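## Task

Pick up the small yellow sponge from the desk and set it down on the counter along the wall facing the desk. The robot must not topple or finish leaning, and the sponge must rest on the counter without the robot holding it there.

## Robot and tools

Robot: TidyBot++, a wheeled base (0.54 m long, 0.50 m wide, 0.38 m high) on four powered casters, carrying one seven-joint arm with a two-finger gripper. The shoulder is 0.12 m ahead of the base centre and 0.68 m above the floor. Two cameras: base_camera, fixed on the base and looking ahead and down, and wrist_camera, which looks along the hand. At the start the arm is folded with the hand pointing down.

Frames: the base frame sits on the floor under the base centre, x forward, y left, z up. hand_pose is reported in it and marks the point midway between the finger pads; its z axis runs out along the fingers and the fingers close along its y axis. base_odometry is measured against where the base stood when the scene began; heading is positive to the left, range -3.142 to 3.142. It counts wheel turns, so slipping looks like travel and drift of a few centimetres and degrees builds up. base_tilt is in degrees, positive when leaning forward or right.

execute_actions: argument actions is a list with zero or one action; an empty list only reports state and pictures. cameras picks which images come back (base_camera, wrist_camera, all; omitted or null means all, [] means none). An action may hold:
- base: exactly one relative move from where the base currently is, not a pose. translate_m: metres straight ahead (forward positive), -2 to 2. strafe_m: metres sideways (left positive), -2 to 2. rotate_rad: radians turned in place (counter-clockwise from above positive), -6.3 to 6.3. A move needing over 8.667 s is refused.
- joints: absolute target angles by name, radians, plus gripper_pos. joint_1_rad any angle (spins the arm about vertical; positive is clockwise from above, opposite to rotate_rad). joint_2_rad shoulder -2.249 to 2.249. joint_3_rad any angle (twists the upper arm). joint_4_rad elbow -2.579 to 2.579. joint_5_rad any angle (twists the forearm). joint_6_rad wrist -2.099 to 2.099. joint_7_rad any angle (rolls the hand; pointing down, positive is counter-clockwise from above, and at 1.57 the fingers open left/right). Unlimited joints take the short way round, so turn in steps below half a revolution. gripper_pos 0 (open, about 85 mm gap) to 1 (shut); gap is roughly 85 x (1 - gripper_pos) mm. Done-tolerances: 0.039 for joints 1-4, 0.056 for 5-7, 0.03 for the gripper.
- speeds: optional lower top speeds for this action only: translate_m and strafe_m 0.05 to 0.5 m/s, rotate_rad 0.1 to 1.57 rad/s.
Base and joint motions start together. Anything omitted may still be driving toward its previous target. Unknown keys or out-of-range values cause refusal with no motion. No action runs past 15 s. Arm joints move at up to 1.39 rad/s (1.22 for joints 5-7).

Arm geometry: with joint_1_rad 0, joint_3_rad 3.14, joint_5_rad 0 the arm stays in the vertical plane of base x. Angles from vertical (forward positive): upper arm (0.42 m) = joint_2_rad; forearm (0.31 m) = joint_2_rad - joint_4_rad; hand (0.31 m, to hand point) = that minus joint_6_rad. Sum length x sin for reach ahead of the shoulder and length x cos for height above it. A downward hand reaches at most about 0.94 m above the floor, only near the base. Closed fingertips extend about 20 mm past the hand point.

wait: seconds 0 to 10; commands nothing and returns state and images. zoom_image: camera (base_camera or wrist_camera) and region [x0, y0, x1, y1] in pixels of that camera's latest full image, at most 504 by 504. read_manual: section "licences"; text only. finished_scene: scene number; ends the scene irreversibly and reports success and the next task. If a result reports a stop, the rest of that reply's motion calls are skipped.

Reading results: base_status and joint_status per motion: done; off_target (stopped short, may still push); contact_stop or time_out (target dropped, holds in place); not_followed with "joint command not followed" and a cause line, meaning a self-collision check withheld all arm targets (the gripper still acts) and they may be retried later. A blocked base can say done while well short. on_its_own lists uncommanded motion. motor_effort is percent of maximum with the peak of the last action in brackets; readings are noisy. Gripper at 1 reporting done means nothing is held; off_target means something is between the fingers. Motor temperatures list one value per arm joint; MOTOR HOT appears from 60 °C, and at 75 °C an OVER-TEMPERATURE FAULT lets the arm sag and joints show limit_stop_at_motor_heat (resend the target). ARM HIT means the arm struck itself or the base hard.

Accuracy: friction leaves joints slightly off; correct by sending last command + (wanted - read). A held load sags the arm; never command a joint to its own reading while holding something. hand_pose may be a centimetre or two wrong; trust the images.

Avoid: driving the base while the arm is snagged high (about 0.8 m up), which can tip the robot; horizontal shoves with a raised hand; torque faults (joints 1-4 limit 104.5 N m, warning 56.7; joints 5-7 limit 51.3, warning 29.4), which freeze the arm 10 s; no check stops the arm hitting the base; drops, slams and hard pushes; letting objects fall. Loose objects may be nudged occasionally. Faster robot motion is better.

Each tool is called after "Emit:" as name(argument=value, ...) on one line, values as JSON.

## Session

Emit:
execute_actions(actions=[])

Scene clock: 0.00 s.
Motor temperatures (°C, as the motors report them): [28 26 25 26 34 29 31]
base_odometry: x=+0.000 y=+0.000 heading=+0.000 (m, m, rad; odometry frame)
base_tilt: forward=-0.2 right=+0.4 (deg)
base_status: not commanded
joint_positions: joint_1_rad=+0.016 joint_2_rad=-0.324 joint_3_rad=+3.163 joint_4_rad=-2.522 joint_5_rad=+0.012 joint_6_rad=-0.912 joint_7_rad=+1.582 gripper_pos=+0.000
joint_status: not commanded
motor_effort: joint_1_rad=+0 joint_2_rad=+1 joint_3_rad=+0 joint_4_rad=+10 joint_5_rad=+0 joint_6_rad=-1 joint_7_rad=+0 (%)
hand_pose: x=+0.2493 y=-0.0056 z=+0.5850 quat_wxyz=(+0.002, +1.000, -0.009, +0.015) (m; base frame)
pictures: base_camera, wrist_camera
Images, in order (width x height): base_camera 644x364, wrist_camera 644x476.

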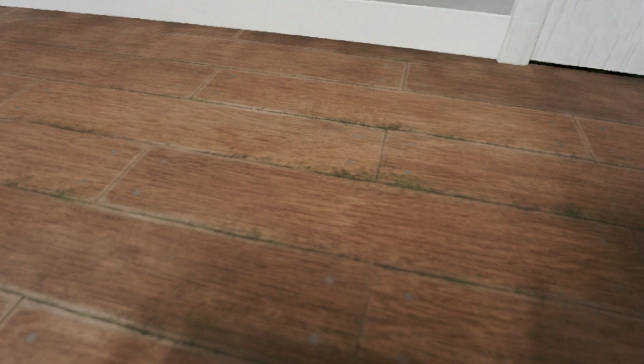

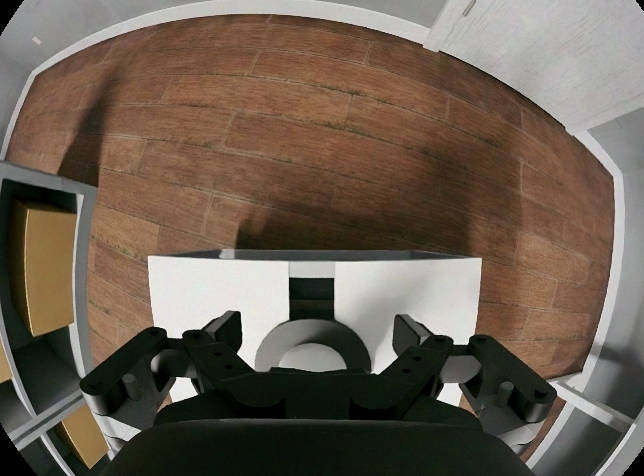

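Emit:
execute_actions(actions=[{"base": {"rotate_rad": -2.2}, "joints": {"joint_2_rad": -0.5, "joint_4_rad": -1.5, "joint_6_rad": -1.0}}])

Scene clock: 3.10 s.
Motor temperatures (°C, as the motors report them): [28 27 25 26 34 29 31]
base_odometry: x=+0.000 y=+0.000 heading=-2.200 (m, m, rad; odometry frame)
base_tilt: forward=-0.2 right=+0.3 (deg)
base_status: done
joint_positions: joint_1_rad=+0.016 joint_2_rad=-0.479 joint_3_rad=+3.163 joint_4_rad=-1.514 joint_5_rad=+0.012 joint_6_rad=-0.973 joint_7_rad=+1.582 gripper_pos=+0.000
joint_status: all done
motor_effort: joint_1_rad=+1(2) joint_2_rad=-1(6) joint_3_rad=+0(1) joint_4_rad=+20(21) joint_5_rad=-1(0) joint_6_rad=+9(8) joint_7_rad=-1(0) (%)
hand_pose: x=+0.4771 y=-0.0182 z=+1.0838 quat_wxyz=(+0.014, +0.844, -0.013, +0.537) (m; base frame)
pictures: base_camera, wrist_camera
camera_calibration (this result's frames):
wrist_camera: T_world_to_cam=[[-0.063997, -0.997049, 0.0423885, -0.0436218], [-0.428118, -0.0109386, -0.903657, 1.23789], [0.901454, -0.0759786, -0.426155, 0.163419], [0, 0, 0, 1]] pos_world=[0.379858, -0.0175359, 1.19012]
Images, in order (width x height): base_camera 644x364, wrist_camera 644x476.

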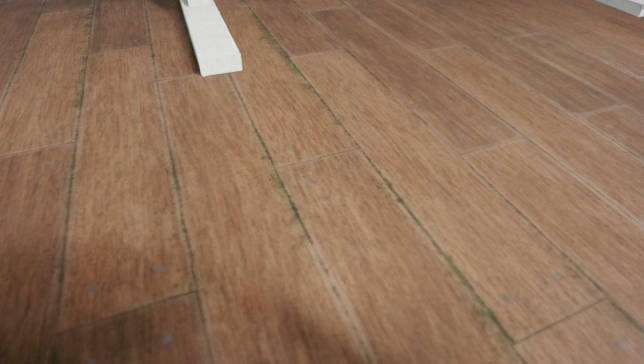

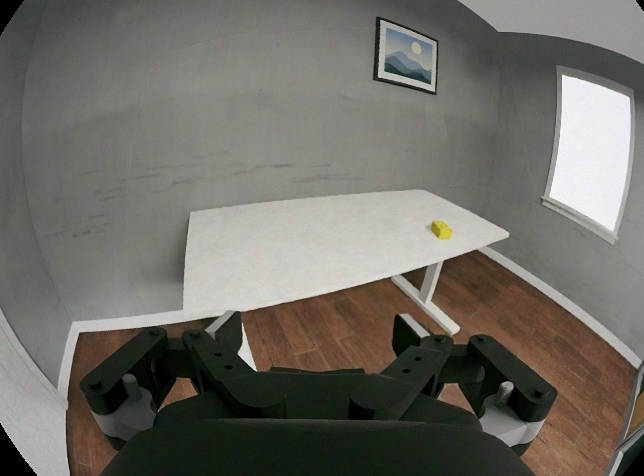

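Emit:
zoom_image(camera="wrist_camera", region=[380, 180, 530, 350])

Emit:
zoom_image(camera="wrist_camera", region=[150, 180, 330, 350])

Region (380, 180, 530, 350) of wrist_camera's 644x476 image, scaled by 2.965; it fills the left 445 columns of this view, and the rest is white.

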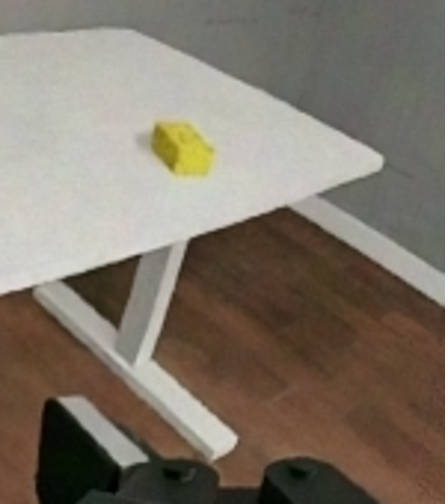

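Region (150, 180, 330, 350) of wrist_camera's 644x476 image, scaled by 2.800.

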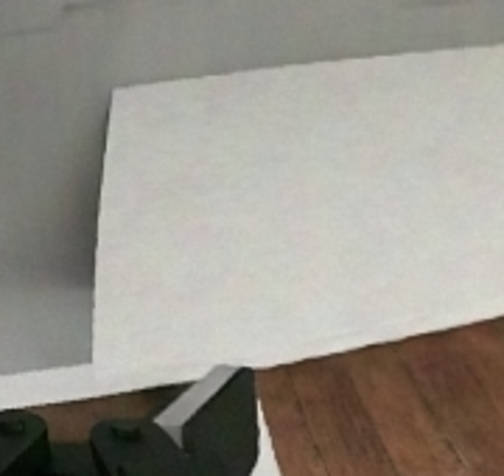

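Emit:
execute_actions(actions=[{"base": {"rotate_rad": -0.68}, "joints": {"joint_1_rad": 1.4}}])

Scene clock: 8.07 s.
Motor temperatures (°C, as the motors report them): [28 27 25 26 34 29 31]
base_odometry: x=+0.000 y=+0.000 heading=-2.879 (m, m, rad; odometry frame)
base_tilt: forward=-0.3 right=+0.4 (deg)
base_status: done
joint_positions: joint_1_rad=+1.383 joint_2_rad=-0.479 joint_3_rad=+3.163 joint_4_rad=-1.514 joint_5_rad=+0.012 joint_6_rad=-0.973 joint_7_rad=+1.582 gripper_pos=+0.000
joint_status: all done
motor_effort: joint_1_rad=+1(1) joint_2_rad=-1(2) joint_3_rad=+0(1) joint_4_rad=+20(20) joint_5_rad=+0(0) joint_6_rad=+9(9) joint_7_rad=-1(0) (%)
hand_pose: x=+0.1736 y=-0.3543 z=+1.0838 quat_wxyz=(+0.350, +0.646, -0.543, +0.407) (m; base frame)
pictures: base_camera, wrist_camera
camera_calibration (this result's frames):
wrist_camera: T_world_to_cam=[[-0.989416, -0.138758, 0.0424635, 0.0664518], [-0.0972738, 0.417072, -0.903653, 1.19852], [0.107679, -0.898219, -0.426155, 0.257882], [0, 0, 0, 1]] pos_world=[0.154564, -0.259012, 1.19012]
Images, in order (width x height): base_camera 644x364, wrist_camera 644x476.

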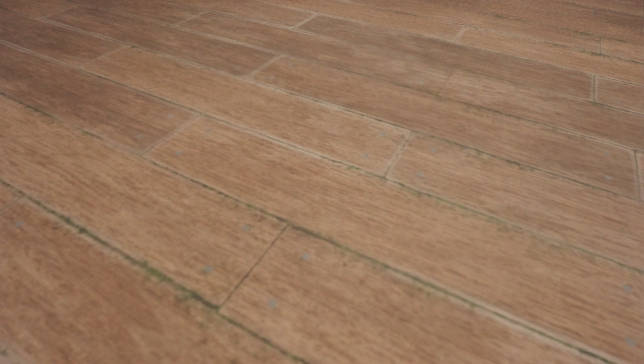

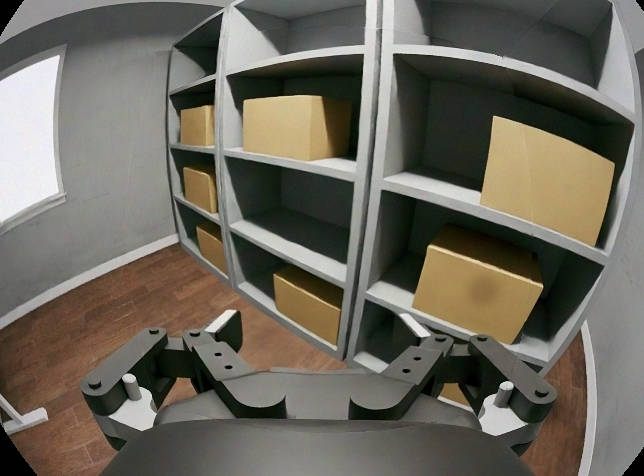

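Emit:
execute_actions(actions=[{"base": {"translate_m": 1.07}, "joints": {"joint_1_rad": -1.05, "joint_2_rad": -0.2, "joint_4_rad": -1.3, "joint_6_rad": -1.6}}])

Scene clock: 11.83 s.
Motor temperatures (°C, as the motors report them): [28 27 25 26 34 29 31]
base_odometry: x=-1.034 y=-0.277 heading=-2.879 (m, m, rad; odometry frame)
base_tilt: forward=-0.2 right=+0.3 (deg)
base_status: done
joint_positions: joint_1_rad=-1.031 joint_2_rad=-0.221 joint_3_rad=+3.164 joint_4_rad=-1.320 joint_5_rad=+0.012 joint_6_rad=-1.573 joint_7_rad=+1.582 gripper_pos=+0.000
joint_status: all done
motor_effort: joint_1_rad=+1(1) joint_2_rad=-9(11) joint_3_rad=-1(2) joint_4_rad=+18(20) joint_5_rad=+0(1) joint_6_rad=+5(9) joint_7_rad=+0(1) (%)
hand_pose: x=+0.2971 y=+0.2765 z=+0.9573 quat_wxyz=(-0.108, +0.850, +0.473, +0.205) (m; base frame)
pictures: base_camera, wrist_camera
camera_calibration (this result's frames):
wrist_camera: T_world_to_cam=[[0.846727, -0.52936, 0.0532174, -0.166231], [-0.453671, -0.77065, -0.447527, 0.830781], [0.277915, 0.35479, -0.892685, 0.806917], [0, 0, 0, 1]] pos_world=[0.293399, 0.265959, 1.10097]
Images, in order (width x height): base_camera 644x364, wrist_camera 644x476.

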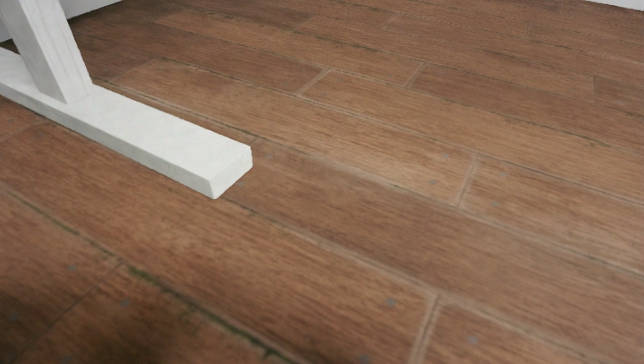

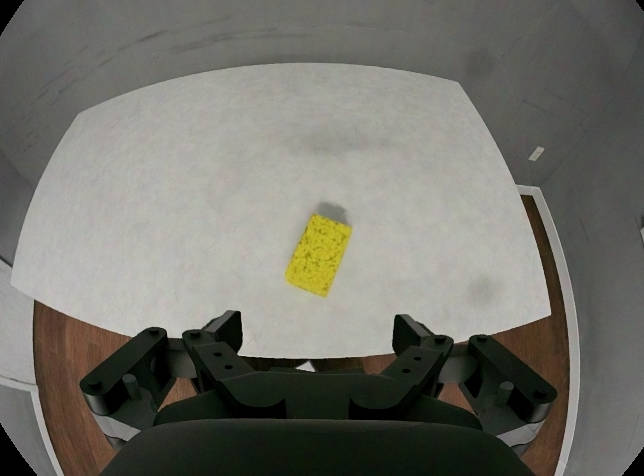

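Emit:
zoom_image(camera="wrist_camera", region=[260, 190, 380, 310])

Region (260, 190, 380, 310) of wrist_camera's 644x476 image, scaled by 4.200.

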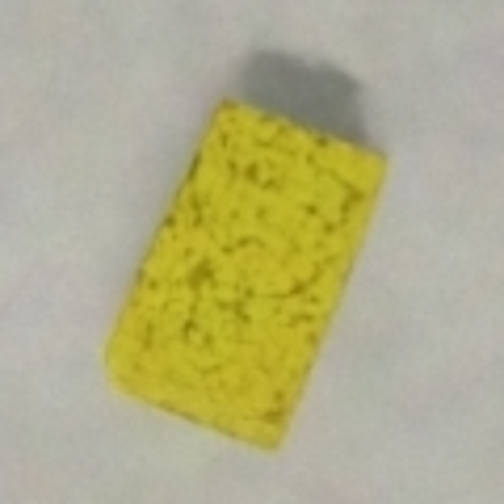

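Emit:
execute_actions(actions=[{"joints": {"joint_1_rad": -0.995, "joint_2_rad": 0.387, "joint_4_rad": -1.063, "joint_6_rad": -1.716, "joint_7_rad": 1.19}}])

Scene clock: 15.07 s.
Motor temperatures (°C, as the motors report them): [28 27 25 26 34 29 31]
base_odometry: x=-1.034 y=-0.277 heading=-2.879 (m, m, rad; odometry frame)
base_tilt: forward=-0.2 right=+0.3 (deg)
base_status: not commanded
joint_positions: joint_1_rad=-1.015 joint_2_rad=+0.378 joint_3_rad=+3.164 joint_4_rad=-1.083 joint_5_rad=+0.012 joint_6_rad=-1.689 joint_7_rad=+1.212 gripper_pos=+0.000
joint_status: all done
motor_effort: joint_1_rad=+1(1) joint_2_rad=-29(32) joint_3_rad=+0(0) joint_4_rad=+17(18) joint_5_rad=+0(0) joint_6_rad=+0(5) joint_7_rad=+0(0) (%)
hand_pose: x=+0.3738 y=+0.3893 z=+0.7961 quat_wxyz=(+0.010, +0.950, +0.312, +0.003) (m; base frame)
pictures: base_camera, wrist_camera
camera_calibration (this result's frames):
wrist_camera: T_world_to_cam=[[0.60536, -0.793654, 0.0604353, 0.0244971], [-0.795289, -0.606207, 0.00525629, 0.583566], [0.0324647, -0.0512455, -0.998158, 0.93544], [0, 0, 0, 1]] pos_world=[0.418906, 0.421141, 0.929169]
Images, in order (width x height): base_camera 644x364, wrist_camera 644x476.

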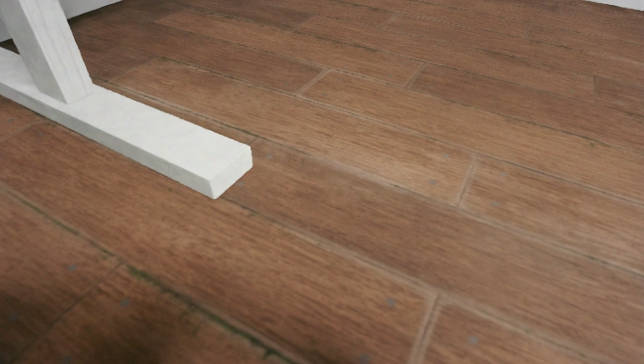

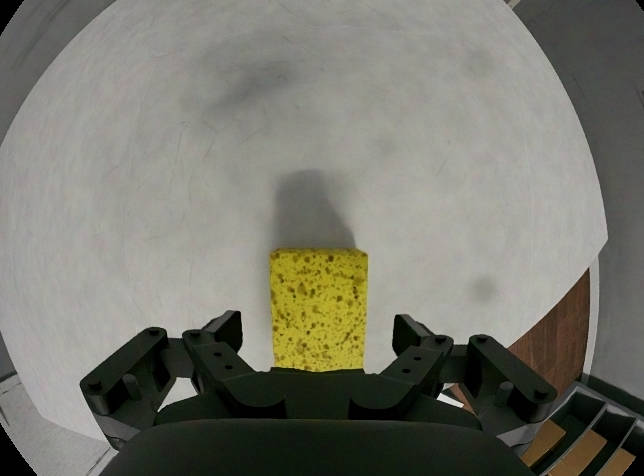

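Emit:
zoom_image(camera="wrist_camera", region=[220, 230, 420, 390])

Region (220, 230, 420, 390) of wrist_camera's 644x476 image, scaled by 2.520; it fills the top 403 rows of this view, and the rest is white.

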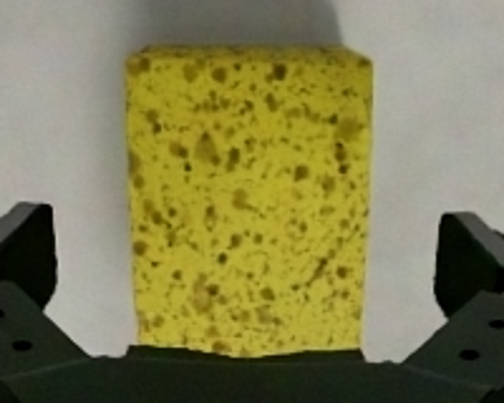

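Emit:
execute_actions(actions=[{"joints": {"joint_4_rad": -1.216, "joint_6_rad": -1.554}}], cameras=["wrist_camera"])

Scene clock: 17.77 s.
Motor temperatures (°C, as the motors report them): [28 27 25 26 34 29 31]
base_odometry: x=-1.034 y=-0.277 heading=-2.879 (m, m, rad; odometry frame)
base_tilt: forward=-0.2 right=+0.3 (deg)
base_status: not commanded
joint_positions: joint_1_rad=-1.015 joint_2_rad=+0.378 joint_3_rad=+3.164 joint_4_rad=-1.202 joint_5_rad=+0.012 joint_6_rad=-1.577 joint_7_rad=+1.212 gripper_pos=+0.000
joint_status: all done
motor_effort: joint_1_rad=+1(2) joint_2_rad=-29(31) joint_3_rad=-1(1) joint_4_rad=+18(18) joint_5_rad=+0(0) joint_6_rad=+0(0) joint_7_rad=+0(0) (%)
hand_pose: x=+0.3739 y=+0.3889 z=+0.7586 quat_wxyz=(+0.013, +0.950, +0.312, +0.000) (m; base frame)
pictures: wrist_camera
camera_calibration (this result's frames):
wrist_camera: T_world_to_cam=[[0.606614, -0.792495, 0.0630182, 0.0234739], [-0.794485, -0.607159, 0.0123066, 0.57831], [0.0285091, -0.0575323, -0.997937, 0.90174], [0, 0, 0, 1]] pos_world=[0.419511, 0.421609, 0.891282]
Images, in order (width x height): wrist_camera 644x476.

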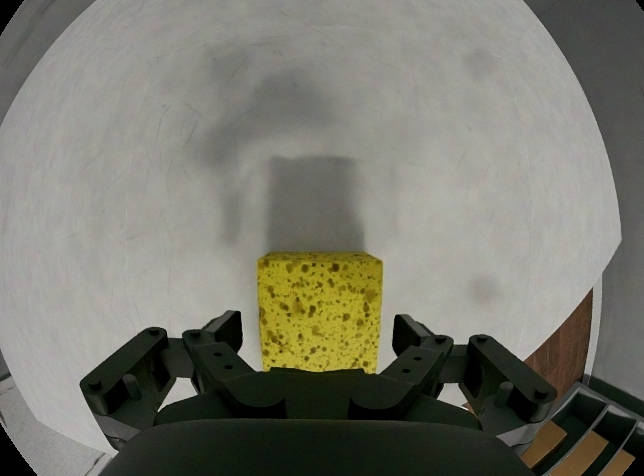

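Emit:
zoom_image(camera="wrist_camera", region=[220, 230, 420, 390])

Region (220, 230, 420, 390) of wrist_camera's 644x476 image, scaled by 2.520; it fills the top 403 rows of this view, and the rest is white.

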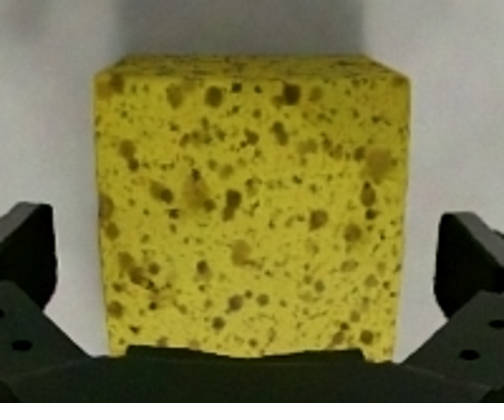

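Emit:
execute_actions(actions=[{"joints": {"joint_4_rad": -1.270, "joint_6_rad": -1.500}}], cameras=["wrist_camera"])

Scene clock: 19.00 s.
Motor temperatures (°C, as the motors report them): [28 27 25 26 34 29 31]
base_odometry: x=-1.034 y=-0.277 heading=-2.879 (m, m, rad; odometry frame)
base_tilt: forward=-0.2 right=+0.4 (deg)
base_status: not commanded
joint_positions: joint_1_rad=-1.015 joint_2_rad=+0.378 joint_3_rad=+3.164 joint_4_rad=-1.257 joint_5_rad=+0.012 joint_6_rad=-1.524 joint_7_rad=+1.212 gripper_pos=+0.000
joint_status: all done
motor_effort: joint_1_rad=+2(0) joint_2_rad=-29(30) joint_3_rad=+0(0) joint_4_rad=+17(19) joint_5_rad=+0(0) joint_6_rad=+1(1) joint_7_rad=+0(1) (%)
hand_pose: x=+0.3734 y=+0.3878 z=+0.7413 quat_wxyz=(+0.013, +0.950, +0.313, -0.001) (m; base frame)
pictures: wrist_camera
camera_calibration (this result's frames):
wrist_camera: T_world_to_cam=[[0.607165, -0.792028, 0.063581, 0.0232543], [-0.794097, -0.607631, 0.0139596, 0.57632], [0.0275774, -0.0589653, -0.997879, 0.885331], [0, 0, 0, 1]] pos_world=[0.41912, 0.420812, 0.873929]
Images, in order (width x height): wrist_camera 644x476.

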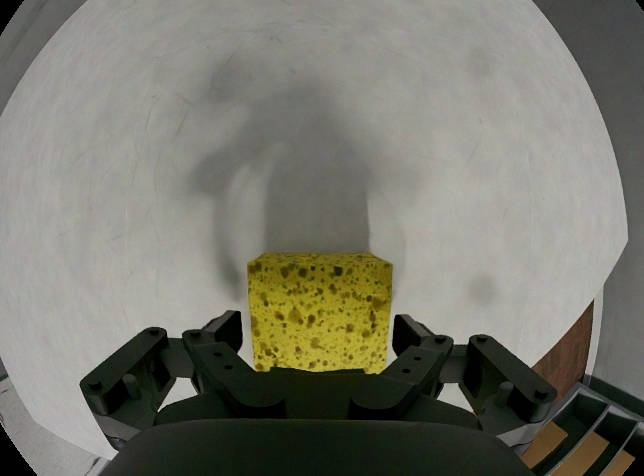

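Emit:
execute_actions(actions=[{"joints": {"gripper_pos": 1.0}}], cameras=["wrist_camera"])

Scene clock: 20.30 s.
Motor temperatures (°C, as the motors report them): [28 27 25 26 34 29 31]
base_odometry: x=-1.034 y=-0.277 heading=-2.879 (m, m, rad; odometry frame)
base_tilt: forward=-0.2 right=+0.3 (deg)
base_status: not commanded
joint_positions: joint_1_rad=-1.014 joint_2_rad=+0.374 joint_3_rad=+3.164 joint_4_rad=-1.259 joint_5_rad=+0.012 joint_6_rad=-1.523 joint_7_rad=+1.212 gripper_pos=+0.378
joint_status: gripper_pos off_target (ended at +0.378, target +1.000)
motor_effort: joint_1_rad=+1(1) joint_2_rad=-28(30) joint_3_rad=-1(1) joint_4_rad=+16(18) joint_5_rad=+0(0) joint_6_rad=+0(2) joint_7_rad=-1(0) (%)
hand_pose: x=+0.3732 y=+0.3873 z=+0.7428 quat_wxyz=(+0.012, +0.950, +0.313, +0.001) (m; base frame)
pictures: wrist_camera
camera_calibration (this result's frames):
wrist_camera: T_world_to_cam=[[0.606753, -0.792445, 0.0623007, 0.0240623], [-0.794345, -0.607374, 0.0106133, 0.578297], [0.0294294, -0.0559279, -0.998001, 0.884965], [0, 0, 0, 1]] pos_world=[0.418723, 0.419805, 0.875559]
Images, in order (width x height): wrist_camera 644x476.

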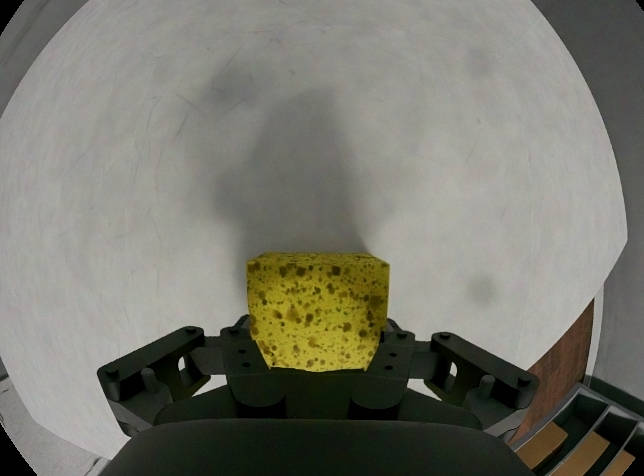

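Emit:
execute_actions(actions=[{"base": {"translate_m": -1.76}, "joints": {"joint_1_rad": 1.6, "joint_2_rad": -0.45, "joint_6_rad": -1.25, "joint_7_rad": 1.59}}])

Scene clock: 27.07 s.
Motor temperatures (°C, as the motors report them): [28 27 25 26 34 29 31]
base_odometry: x=+0.667 y=+0.179 heading=-2.879 (m, m, rad; odometry frame)
base_tilt: forward=-0.2 right=+0.3 (deg)
base_status: done
joint_positions: joint_1_rad=+1.583 joint_2_rad=-0.428 joint_3_rad=+3.163 joint_4_rad=-1.262 joint_5_rad=+0.012 joint_6_rad=-1.276 joint_7_rad=+1.566 gripper_pos=+0.378
joint_status: all done
motor_effort: joint_1_rad=+0(3) joint_2_rad=+0(32) joint_3_rad=-1(2) joint_4_rad=+18(19) joint_5_rad=-1(0) joint_6_rad=+9(8) joint_7_rad=+0(1) (%)
hand_pose: x=+0.1023 y=-0.3250 z=+1.1162 quat_wxyz=(+0.355, +0.601, -0.629, +0.343) (m; base frame)
pictures: base_camera, wrist_camera
camera_calibration (this result's frames):
wrist_camera: T_world_to_cam=[[-0.997281, 0.0669544, 0.0307843, 0.079375], [0.00826033, 0.516674, -0.856142, 1.1772], [-0.0732279, -0.85356, -0.515822, 0.438889], [0, 0, 0, 1]] pos_world=[0.101574, -0.238925, 1.2318]
Images, in order (width x height): base_camera 644x364, wrist_camera 644x476.

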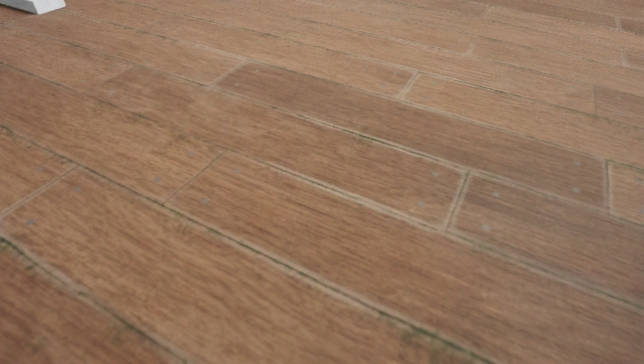

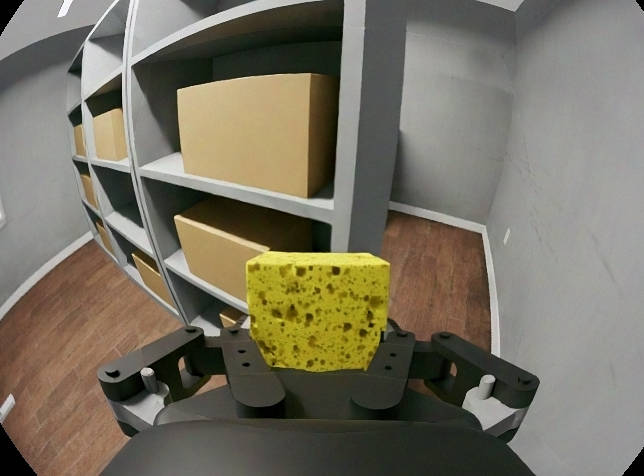

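Emit:
execute_actions(actions=[{"base": {"rotate_rad": -0.515}}])

Scene clock: 28.87 s.
Motor temperatures (°C, as the motors report them): [28 27 25 26 34 29 31]
base_odometry: x=+0.667 y=+0.179 heading=+2.890 (m, m, rad; odometry frame)
base_tilt: forward=-0.3 right=+0.4 (deg)
base_status: done
joint_positions: joint_1_rad=+1.585 joint_2_rad=-0.430 joint_3_rad=+3.163 joint_4_rad=-1.262 joint_5_rad=+0.012 joint_6_rad=-1.276 joint_7_rad=+1.566 gripper_pos=+0.378
joint_status: not commanded
motor_effort: joint_1_rad=+1(2) joint_2_rad=+0(3) joint_3_rad=+0(0) joint_4_rad=+18(18) joint_5_rad=-1(0) joint_6_rad=+9(9) joint_7_rad=+0(1) (%)
hand_pose: x=+0.1019 y=-0.3244 z=+1.1167 quat_wxyz=(+0.356, +0.600, -0.629, +0.343) (m; base frame)
pictures: base_camera, wrist_camera
camera_calibration (this result's frames):
wrist_camera: T_world_to_cam=[[-0.997184, 0.0684168, 0.0307089, 0.0794186], [0.00897138, 0.515384, -0.856912, 1.17769], [-0.074454, -0.854224, -0.514547, 0.438051], [0, 0, 0, 1]] pos_world=[0.101244, -0.238205, 1.23214]
Images, in order (width x height): base_camera 644x364, wrist_camera 644x476.

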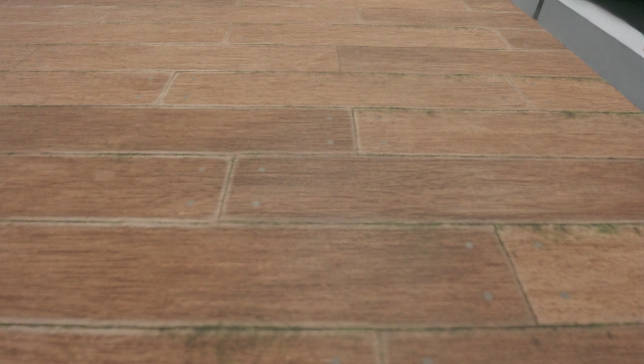

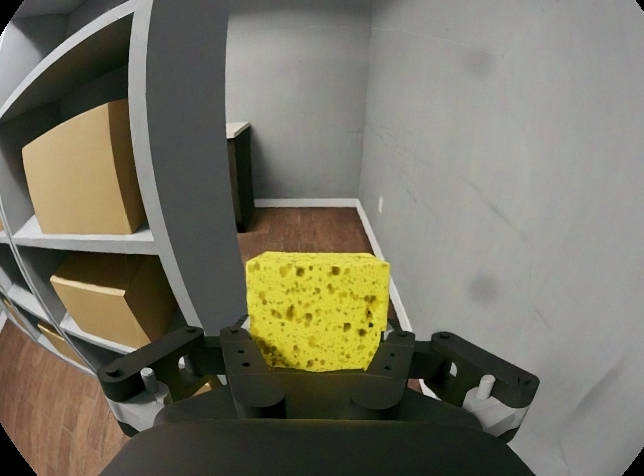

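Emit:
zoom_image(camera="wrist_camera", region=[200, 90, 420, 270])

Emit:
zoom_image(camera="wrist_camera", region=[100, 180, 300, 400])

Emit:
zoom_image(camera="wrist_camera", region=[340, 190, 480, 400])

Region (200, 90, 420, 270) of wrist_camera's 644x476 image, scaled by 2.291; it fills the top 412 rows of this view, and the rest is white.

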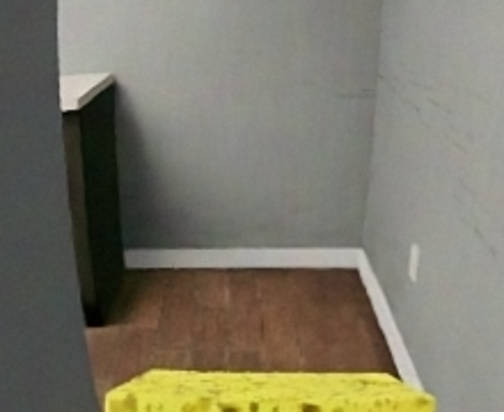

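Region (100, 180, 300, 400) of wrist_camera's 644x476 image, scaled by 2.291; it fills the left 458 columns of this view, and the rest is white.

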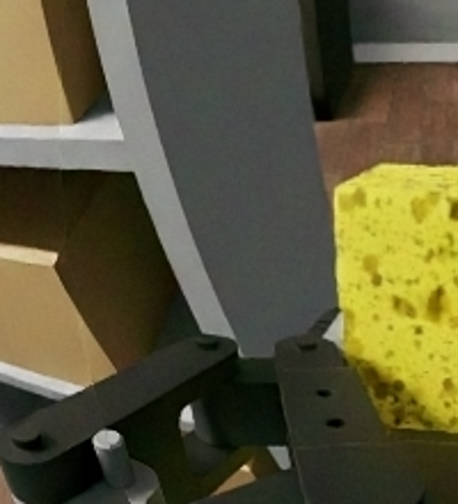

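Region (340, 190, 480, 400) of wrist_camera's 644x476 image, scaled by 2.400.

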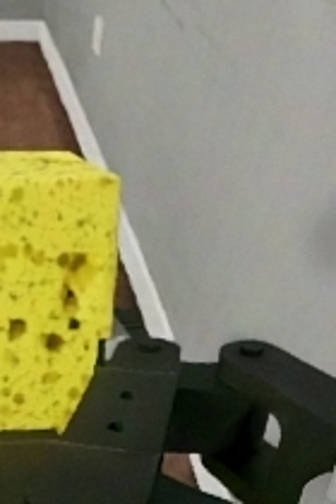

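Emit:
execute_actions(actions=[{"base": {"strafe_m": -1.8}, "joints": {"joint_1_rad": 1.33}}])

Scene clock: 36.40 s.
Motor temperatures (°C, as the motors report them): [28 27 25 26 34 29 31]
base_odometry: x=+1.117 y=+1.922 heading=+2.889 (m, m, rad; odometry frame)
base_tilt: forward=-0.2 right=+0.4 (deg)
base_status: done
joint_positions: joint_1_rad=+1.347 joint_2_rad=-0.440 joint_3_rad=+3.163 joint_4_rad=-1.262 joint_5_rad=+0.012 joint_6_rad=-1.272 joint_7_rad=+1.566 gripper_pos=+0.378
joint_status: all done
motor_effort: joint_1_rad=+1(1) joint_2_rad=-1(4) joint_3_rad=+0(0) joint_4_rad=+18(19) joint_5_rad=-1(0) joint_6_rad=+8(9) joint_7_rad=+0(0) (%)
hand_pose: x=+0.1779 y=-0.3155 z=+1.1212 quat_wxyz=(+0.316, +0.668, -0.551, +0.388) (m; base frame)
pictures: base_camera, wrist_camera
camera_calibration (this result's frames):
wrist_camera: T_world_to_cam=[[-0.985345, -0.167911, 0.0300114, 0.0785615], [-0.109913, 0.490486, -0.86449, 1.19808], [0.130437, -0.855119, -0.501754, 0.402635], [0, 0, 0, 1]] pos_world=[0.156577, -0.230151, 1.2354]
Images, in order (width x height): base_camera 644x364, wrist_camera 644x476.

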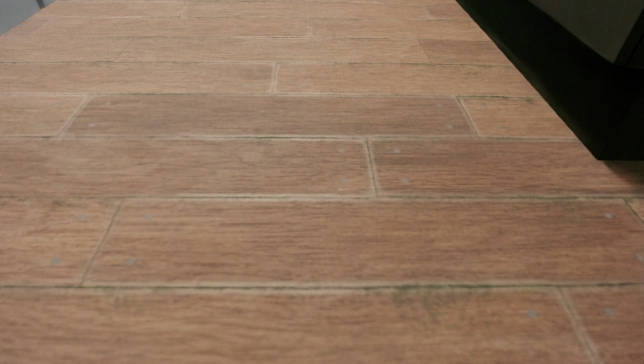

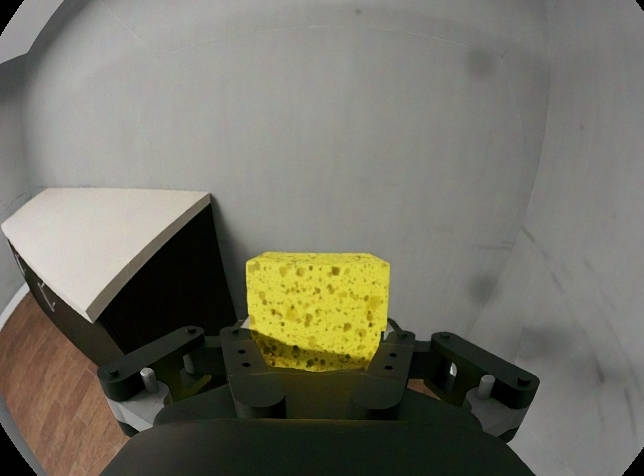

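Emit:
zoom_image(camera="wrist_camera", region=[0, 160, 250, 380])

Emit:
zoom_image(camera="base_camera", region=[430, 0, 644, 200])

Region (0, 160, 250, 380) of wrist_camera's 644x476 image, scaled by 2.016; it fills the top 444 rows of this view, and the rest is white.

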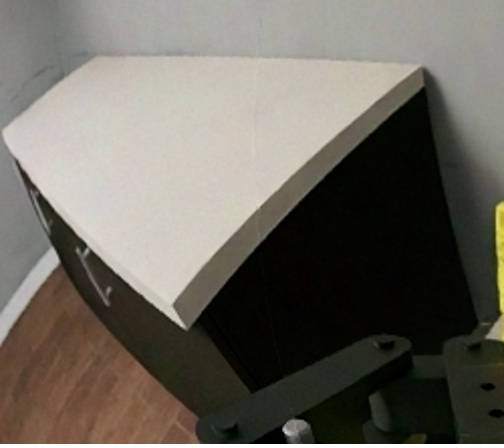

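Region (430, 0, 644, 200) of base_camera's 644x364 image, scaled by 2.355; it fills the top 471 rows of this view, and the rest is white.

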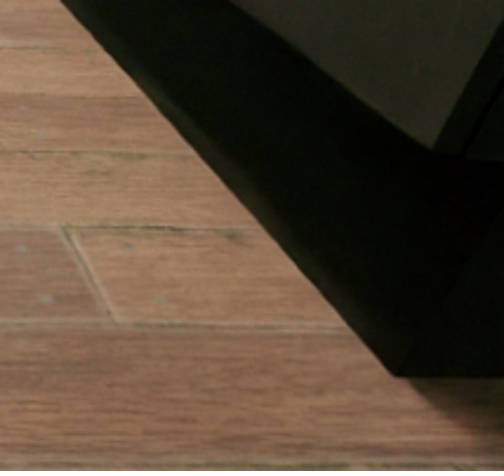

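Emit:
execute_actions(actions=[{"base": {"translate_m": 0.74}, "joints": {"joint_1_rad": 1.57, "joint_2_rad": 0.215, "joint_4_rad": -0.617, "joint_6_rad": -2.098, "joint_7_rad": -0.02}}])

Scene clock: 41.03 s.
Motor temperatures (°C, as the motors report them): [28 27 25 26 34 29 31]
base_odometry: x=+0.400 y=+2.107 heading=+2.889 (m, m, rad; odometry frame)
base_tilt: forward=-0.3 right=+0.4 (deg)
base_status: done
joint_positions: joint_1_rad=+1.551 joint_2_rad=+0.205 joint_3_rad=+3.164 joint_4_rad=-0.637 joint_5_rad=+0.012 joint_6_rad=-2.074 joint_7_rad=-0.002 gripper_pos=+0.378
joint_status: all done
motor_effort: joint_1_rad=+0(2) joint_2_rad=-20(22) joint_3_rad=+0(3) joint_4_rad=+14(18) joint_5_rad=+0(2) joint_6_rad=+3(9) joint_7_rad=+0(0) (%)
hand_pose: x=+0.1177 y=-0.3901 z=+0.9998 quat_wxyz=(+0.007, -0.005, -0.994, +0.113) (m; base frame)
pictures: base_camera, wrist_camera
camera_calibration (this result's frames):
wrist_camera: T_world_to_cam=[[-0.00751109, 0.982488, -0.186177, 0.560185], [0.999904, 0.00521386, -0.0128255, -0.0483017], [-0.0116302, -0.186255, -0.982433, 1.04397], [0, 0, 0, 1]] pos_world=[0.0646462, -0.355678, 1.1293]
Images, in order (width x height): base_camera 644x364, wrist_camera 644x476.

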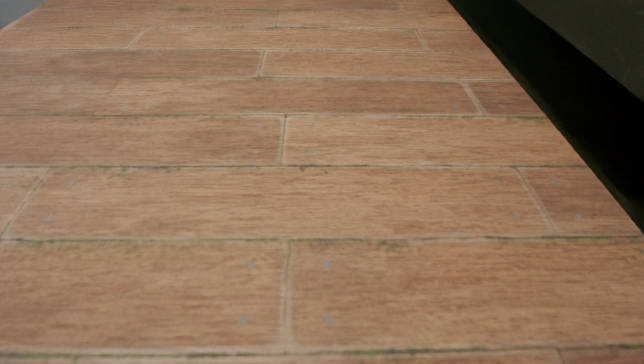

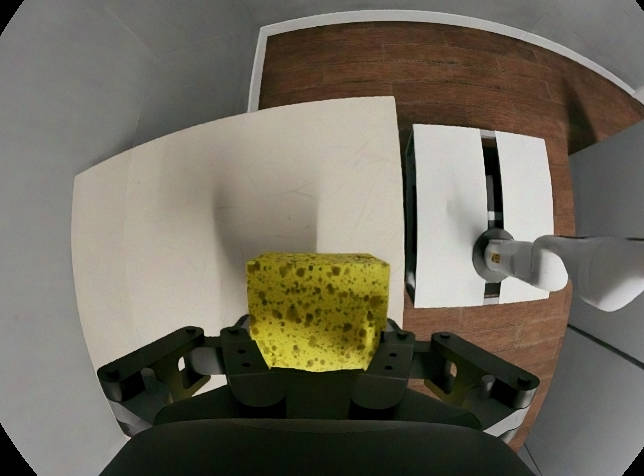

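Emit:
zoom_image(camera="wrist_camera", region=[340, 70, 460, 330])

Emit:
zoom_image(camera="wrist_camera", region=[50, 130, 170, 250])

Region (340, 70, 460, 330) of wrist_camera's 644x476 image, scaled by 1.938; it fills the left 233 columns of this view, and the rest is white.

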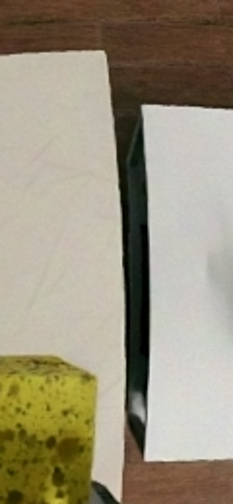

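Region (50, 130, 170, 250) of wrist_camera's 644x476 image, scaled by 4.200.

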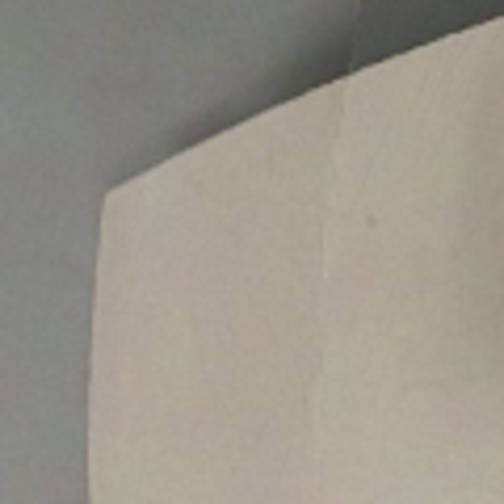

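Emit:
execute_actions(actions=[{"base": {"strafe_m": -0.06}, "joints": {"joint_2_rad": 0.31}}])

Scene clock: 43.23 s.
Motor temperatures (°C, as the motors report them): [28 27 25 26 34 29 31]
base_odometry: x=+0.415 y=+2.165 heading=+2.889 (m, m, rad; odometry frame)
base_tilt: forward=-0.2 right=+0.4 (deg)
base_status: done
joint_positions: joint_1_rad=+1.552 joint_2_rad=+0.316 joint_3_rad=+3.164 joint_4_rad=-0.630 joint_5_rad=+0.012 joint_6_rad=-2.077 joint_7_rad=-0.002 gripper_pos=+0.378
joint_status: all done
motor_effort: joint_1_rad=+1(0) joint_2_rad=-24(31) joint_3_rad=+0(1) joint_4_rad=+15(16) joint_5_rad=+0(0) joint_6_rad=+2(3) joint_7_rad=+0(0) (%)
hand_pose: x=+0.1180 y=-0.4228 z=+0.9563 quat_wxyz=(+0.008, -0.005, -0.998, +0.059) (m; base frame)
pictures: base_camera, wrist_camera
camera_calibration (this result's frames):
wrist_camera: T_world_to_cam=[[-0.00692271, 0.996868, -0.0787826, 0.487506], [0.99988, 0.0058109, -0.0143329, -0.0472899], [-0.0138302, -0.0788724, -0.996789, 1.05447], [0, 0, 0, 1]] pos_world=[0.0652426, -0.402536, 1.08881]
Images, in order (width x height): base_camera 644x364, wrist_camera 644x476.

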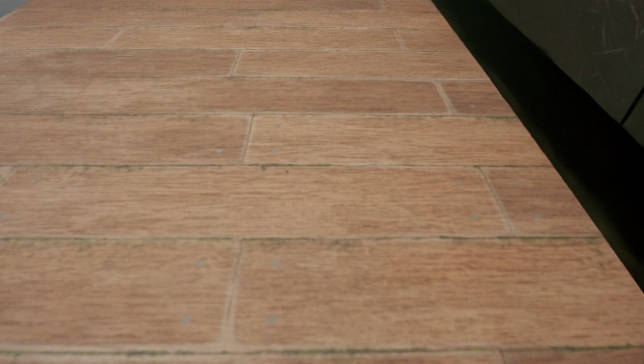

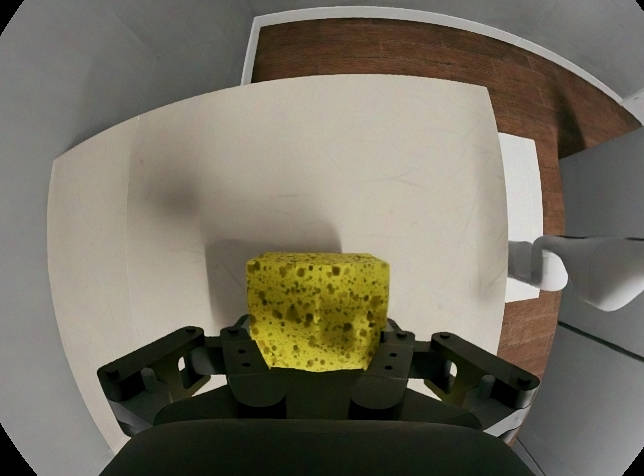

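Emit:
zoom_image(camera="wrist_camera", region=[300, 50, 520, 150])

Emit:
zoom_image(camera="wrist_camera", region=[180, 210, 410, 350])

Region (300, 50, 520, 150) of wrist_camera's 644x476 image, scaled by 2.291; it fills the top 229 rows of this view, and the rest is white.

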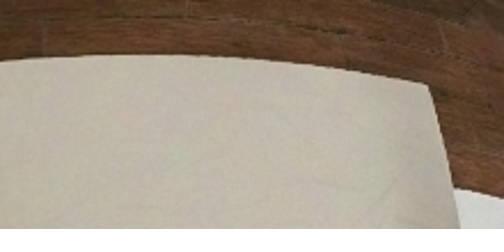

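Region (180, 210, 410, 350) of wrist_camera's 644x476 image, scaled by 2.191; it fills the top 307 rows of this view, and the rest is white.

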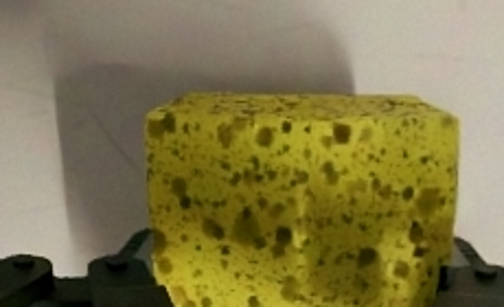

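Emit:
execute_actions(actions=[{"joints": {"joint_2_rad": 0.366}}], cameras=["wrist_camera"])

Scene clock: 45.23 s.
Motor temperatures (°C, as the motors report them): [28 27 25 26 34 29 31]
base_odometry: x=+0.415 y=+2.165 heading=+2.889 (m, m, rad; odometry frame)
base_tilt: forward=-0.2 right=+0.4 (deg)
base_status: not commanded
joint_positions: joint_1_rad=+1.552 joint_2_rad=+0.352 joint_3_rad=+3.164 joint_4_rad=-0.630 joint_5_rad=+0.012 joint_6_rad=-2.077 joint_7_rad=-0.002 gripper_pos=+0.378
joint_status: all done
motor_effort: joint_1_rad=+1(1) joint_2_rad=-27(29) joint_3_rad=-1(1) joint_4_rad=+15(16) joint_5_rad=+0(0) joint_6_rad=+2(2) joint_7_rad=+0(0) (%)
hand_pose: x=+0.1181 y=-0.4322 z=+0.9411 quat_wxyz=(+0.009, -0.005, -0.999, +0.041) (m; base frame)
pictures: wrist_camera
camera_calibration (this result's frames):
wrist_camera: T_world_to_cam=[[-0.0069627, 0.999031, -0.0434649, 0.463431], [0.999871, 0.00632565, -0.0147771, -0.0469857], [-0.0144879, -0.0435622, -0.998946, 1.05602], [0, 0, 0, 1]] pos_world=[0.0655058, -0.416682, 1.07435]
Images, in order (width x height): wrist_camera 644x476.

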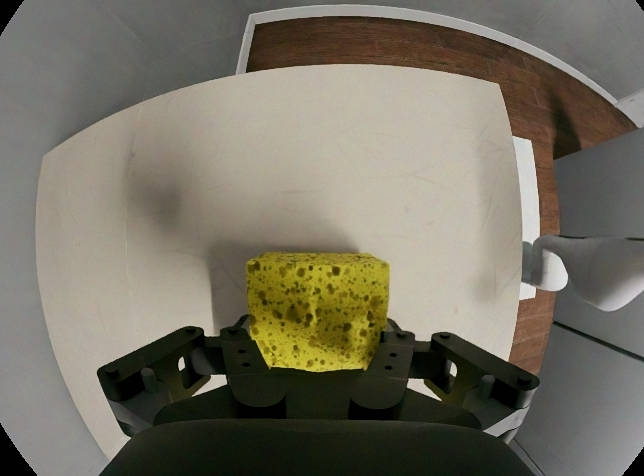

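Emit:
zoom_image(camera="wrist_camera", region=[300, 220, 410, 290])

Emit:
zoom_image(camera="wrist_camera", region=[300, 50, 520, 150])

Region (300, 220, 410, 290) of wrist_camera's 644x476 image, scaled by 4.582; it fills the top 321 rows of this view, and the rest is white.

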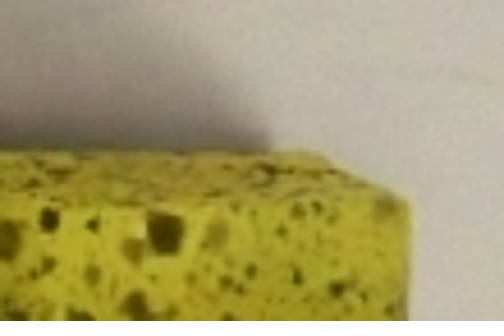

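Region (300, 50, 520, 150) of wrist_camera's 644x476 image, scaled by 2.291; it fills the top 229 rows of this view, and the rest is white.

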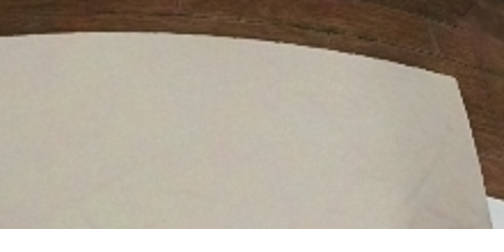

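Emit:
execute_actions(actions=[{"joints": {"joint_2_rad": 0.388}}], cameras=["wrist_camera"])

Emit:
zoom_image(camera="wrist_camera", region=[300, 220, 410, 290])

Scene clock: 46.33 s.
Motor temperatures (°C, as the motors report them): [28 27 25 26 34 29 31]
base_odometry: x=+0.415 y=+2.165 heading=+2.889 (m, m, rad; odometry frame)
base_tilt: forward=-0.2 right=+0.4 (deg)
base_status: not commanded
joint_positions: joint_1_rad=+1.552 joint_2_rad=+0.365 joint_3_rad=+3.164 joint_4_rad=-0.628 joint_5_rad=+0.012 joint_6_rad=-2.078 joint_7_rad=-0.002 gripper_pos=+0.378
joint_status: all done
motor_effort: joint_1_rad=+0(1) joint_2_rad=-25(27) joint_3_rad=-1(1) joint_4_rad=+14(15) joint_5_rad=+0(0) joint_6_rad=+1(2) joint_7_rad=+0(0) (%)
hand_pose: x=+0.1182 y=-0.4357 z=+0.9362 quat_wxyz=(+0.009, -0.005, -0.999, +0.036) (m; base frame)
pictures: wrist_camera
camera_calibration (this result's frames):
wrist_camera: T_world_to_cam=[[-0.00690366, 0.999453, -0.0323318, 0.45648], [0.999868, 0.00642293, -0.0149487, -0.0468681], [-0.0147329, -0.0324308, -0.999365, 1.05617], [0, 0, 0, 1]] pos_world=[0.0655737, -0.421677, 1.06956]
Images, in order (width x height): wrist_camera 644x476.

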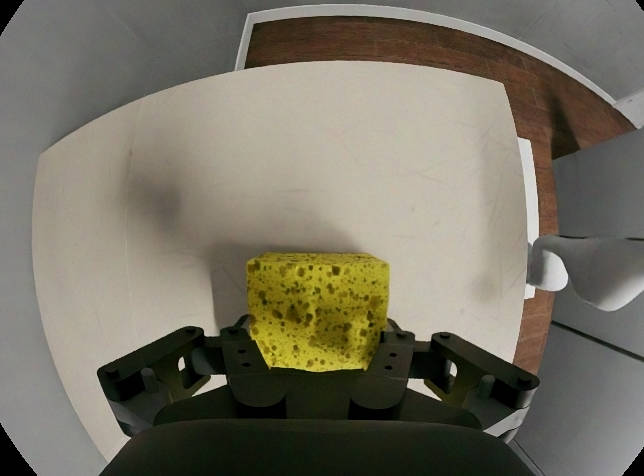

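Region (300, 220, 410, 290) of wrist_camera's 644x476 image, scaled by 4.582; it fills the top 321 rows of this view, and the rest is white.

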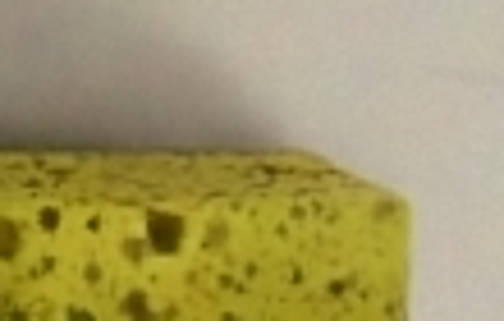

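Emit:
execute_actions(actions=[{"joints": {"gripper_pos": 0.0, "joint_2_rad": 0.372}}], cameras=["wrist_camera"])

Scene clock: 47.57 s.
Motor temperatures (°C, as the motors report them): [28 27 25 26 34 29 31]
base_odometry: x=+0.415 y=+2.165 heading=+2.889 (m, m, rad; odometry frame)
base_tilt: forward=-0.2 right=+0.4 (deg)
base_status: not commanded
joint_positions: joint_1_rad=+1.552 joint_2_rad=+0.365 joint_3_rad=+3.164 joint_4_rad=-0.628 joint_5_rad=+0.012 joint_6_rad=-2.078 joint_7_rad=-0.002 gripper_pos=+0.000
joint_status: all done
motor_effort: joint_1_rad=+1(1) joint_2_rad=-26(28) joint_3_rad=-1(0) joint_4_rad=+15(15) joint_5_rad=+0(0) joint_6_rad=+1(2) joint_7_rad=-1(0) (%)
hand_pose: x=+0.1182 y=-0.4357 z=+0.9362 quat_wxyz=(+0.009, -0.005, -0.999, +0.036) (m; base frame)
pictures: wrist_camera
camera_calibration (this result's frames):
wrist_camera: T_world_to_cam=[[-0.00690373, 0.999453, -0.032332, 0.45648], [0.999868, 0.006423, -0.0149488, -0.0468679], [-0.014733, -0.0324309, -0.999365, 1.05617], [0, 0, 0, 1]] pos_world=[0.0655737, -0.421676, 1.06956]
Images, in order (width x height): wrist_camera 644x476.

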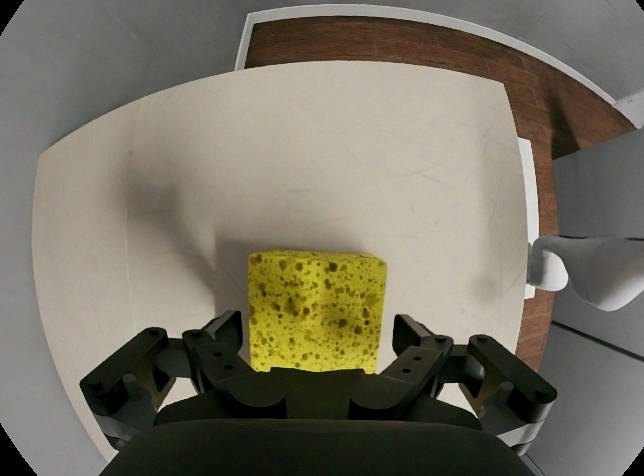

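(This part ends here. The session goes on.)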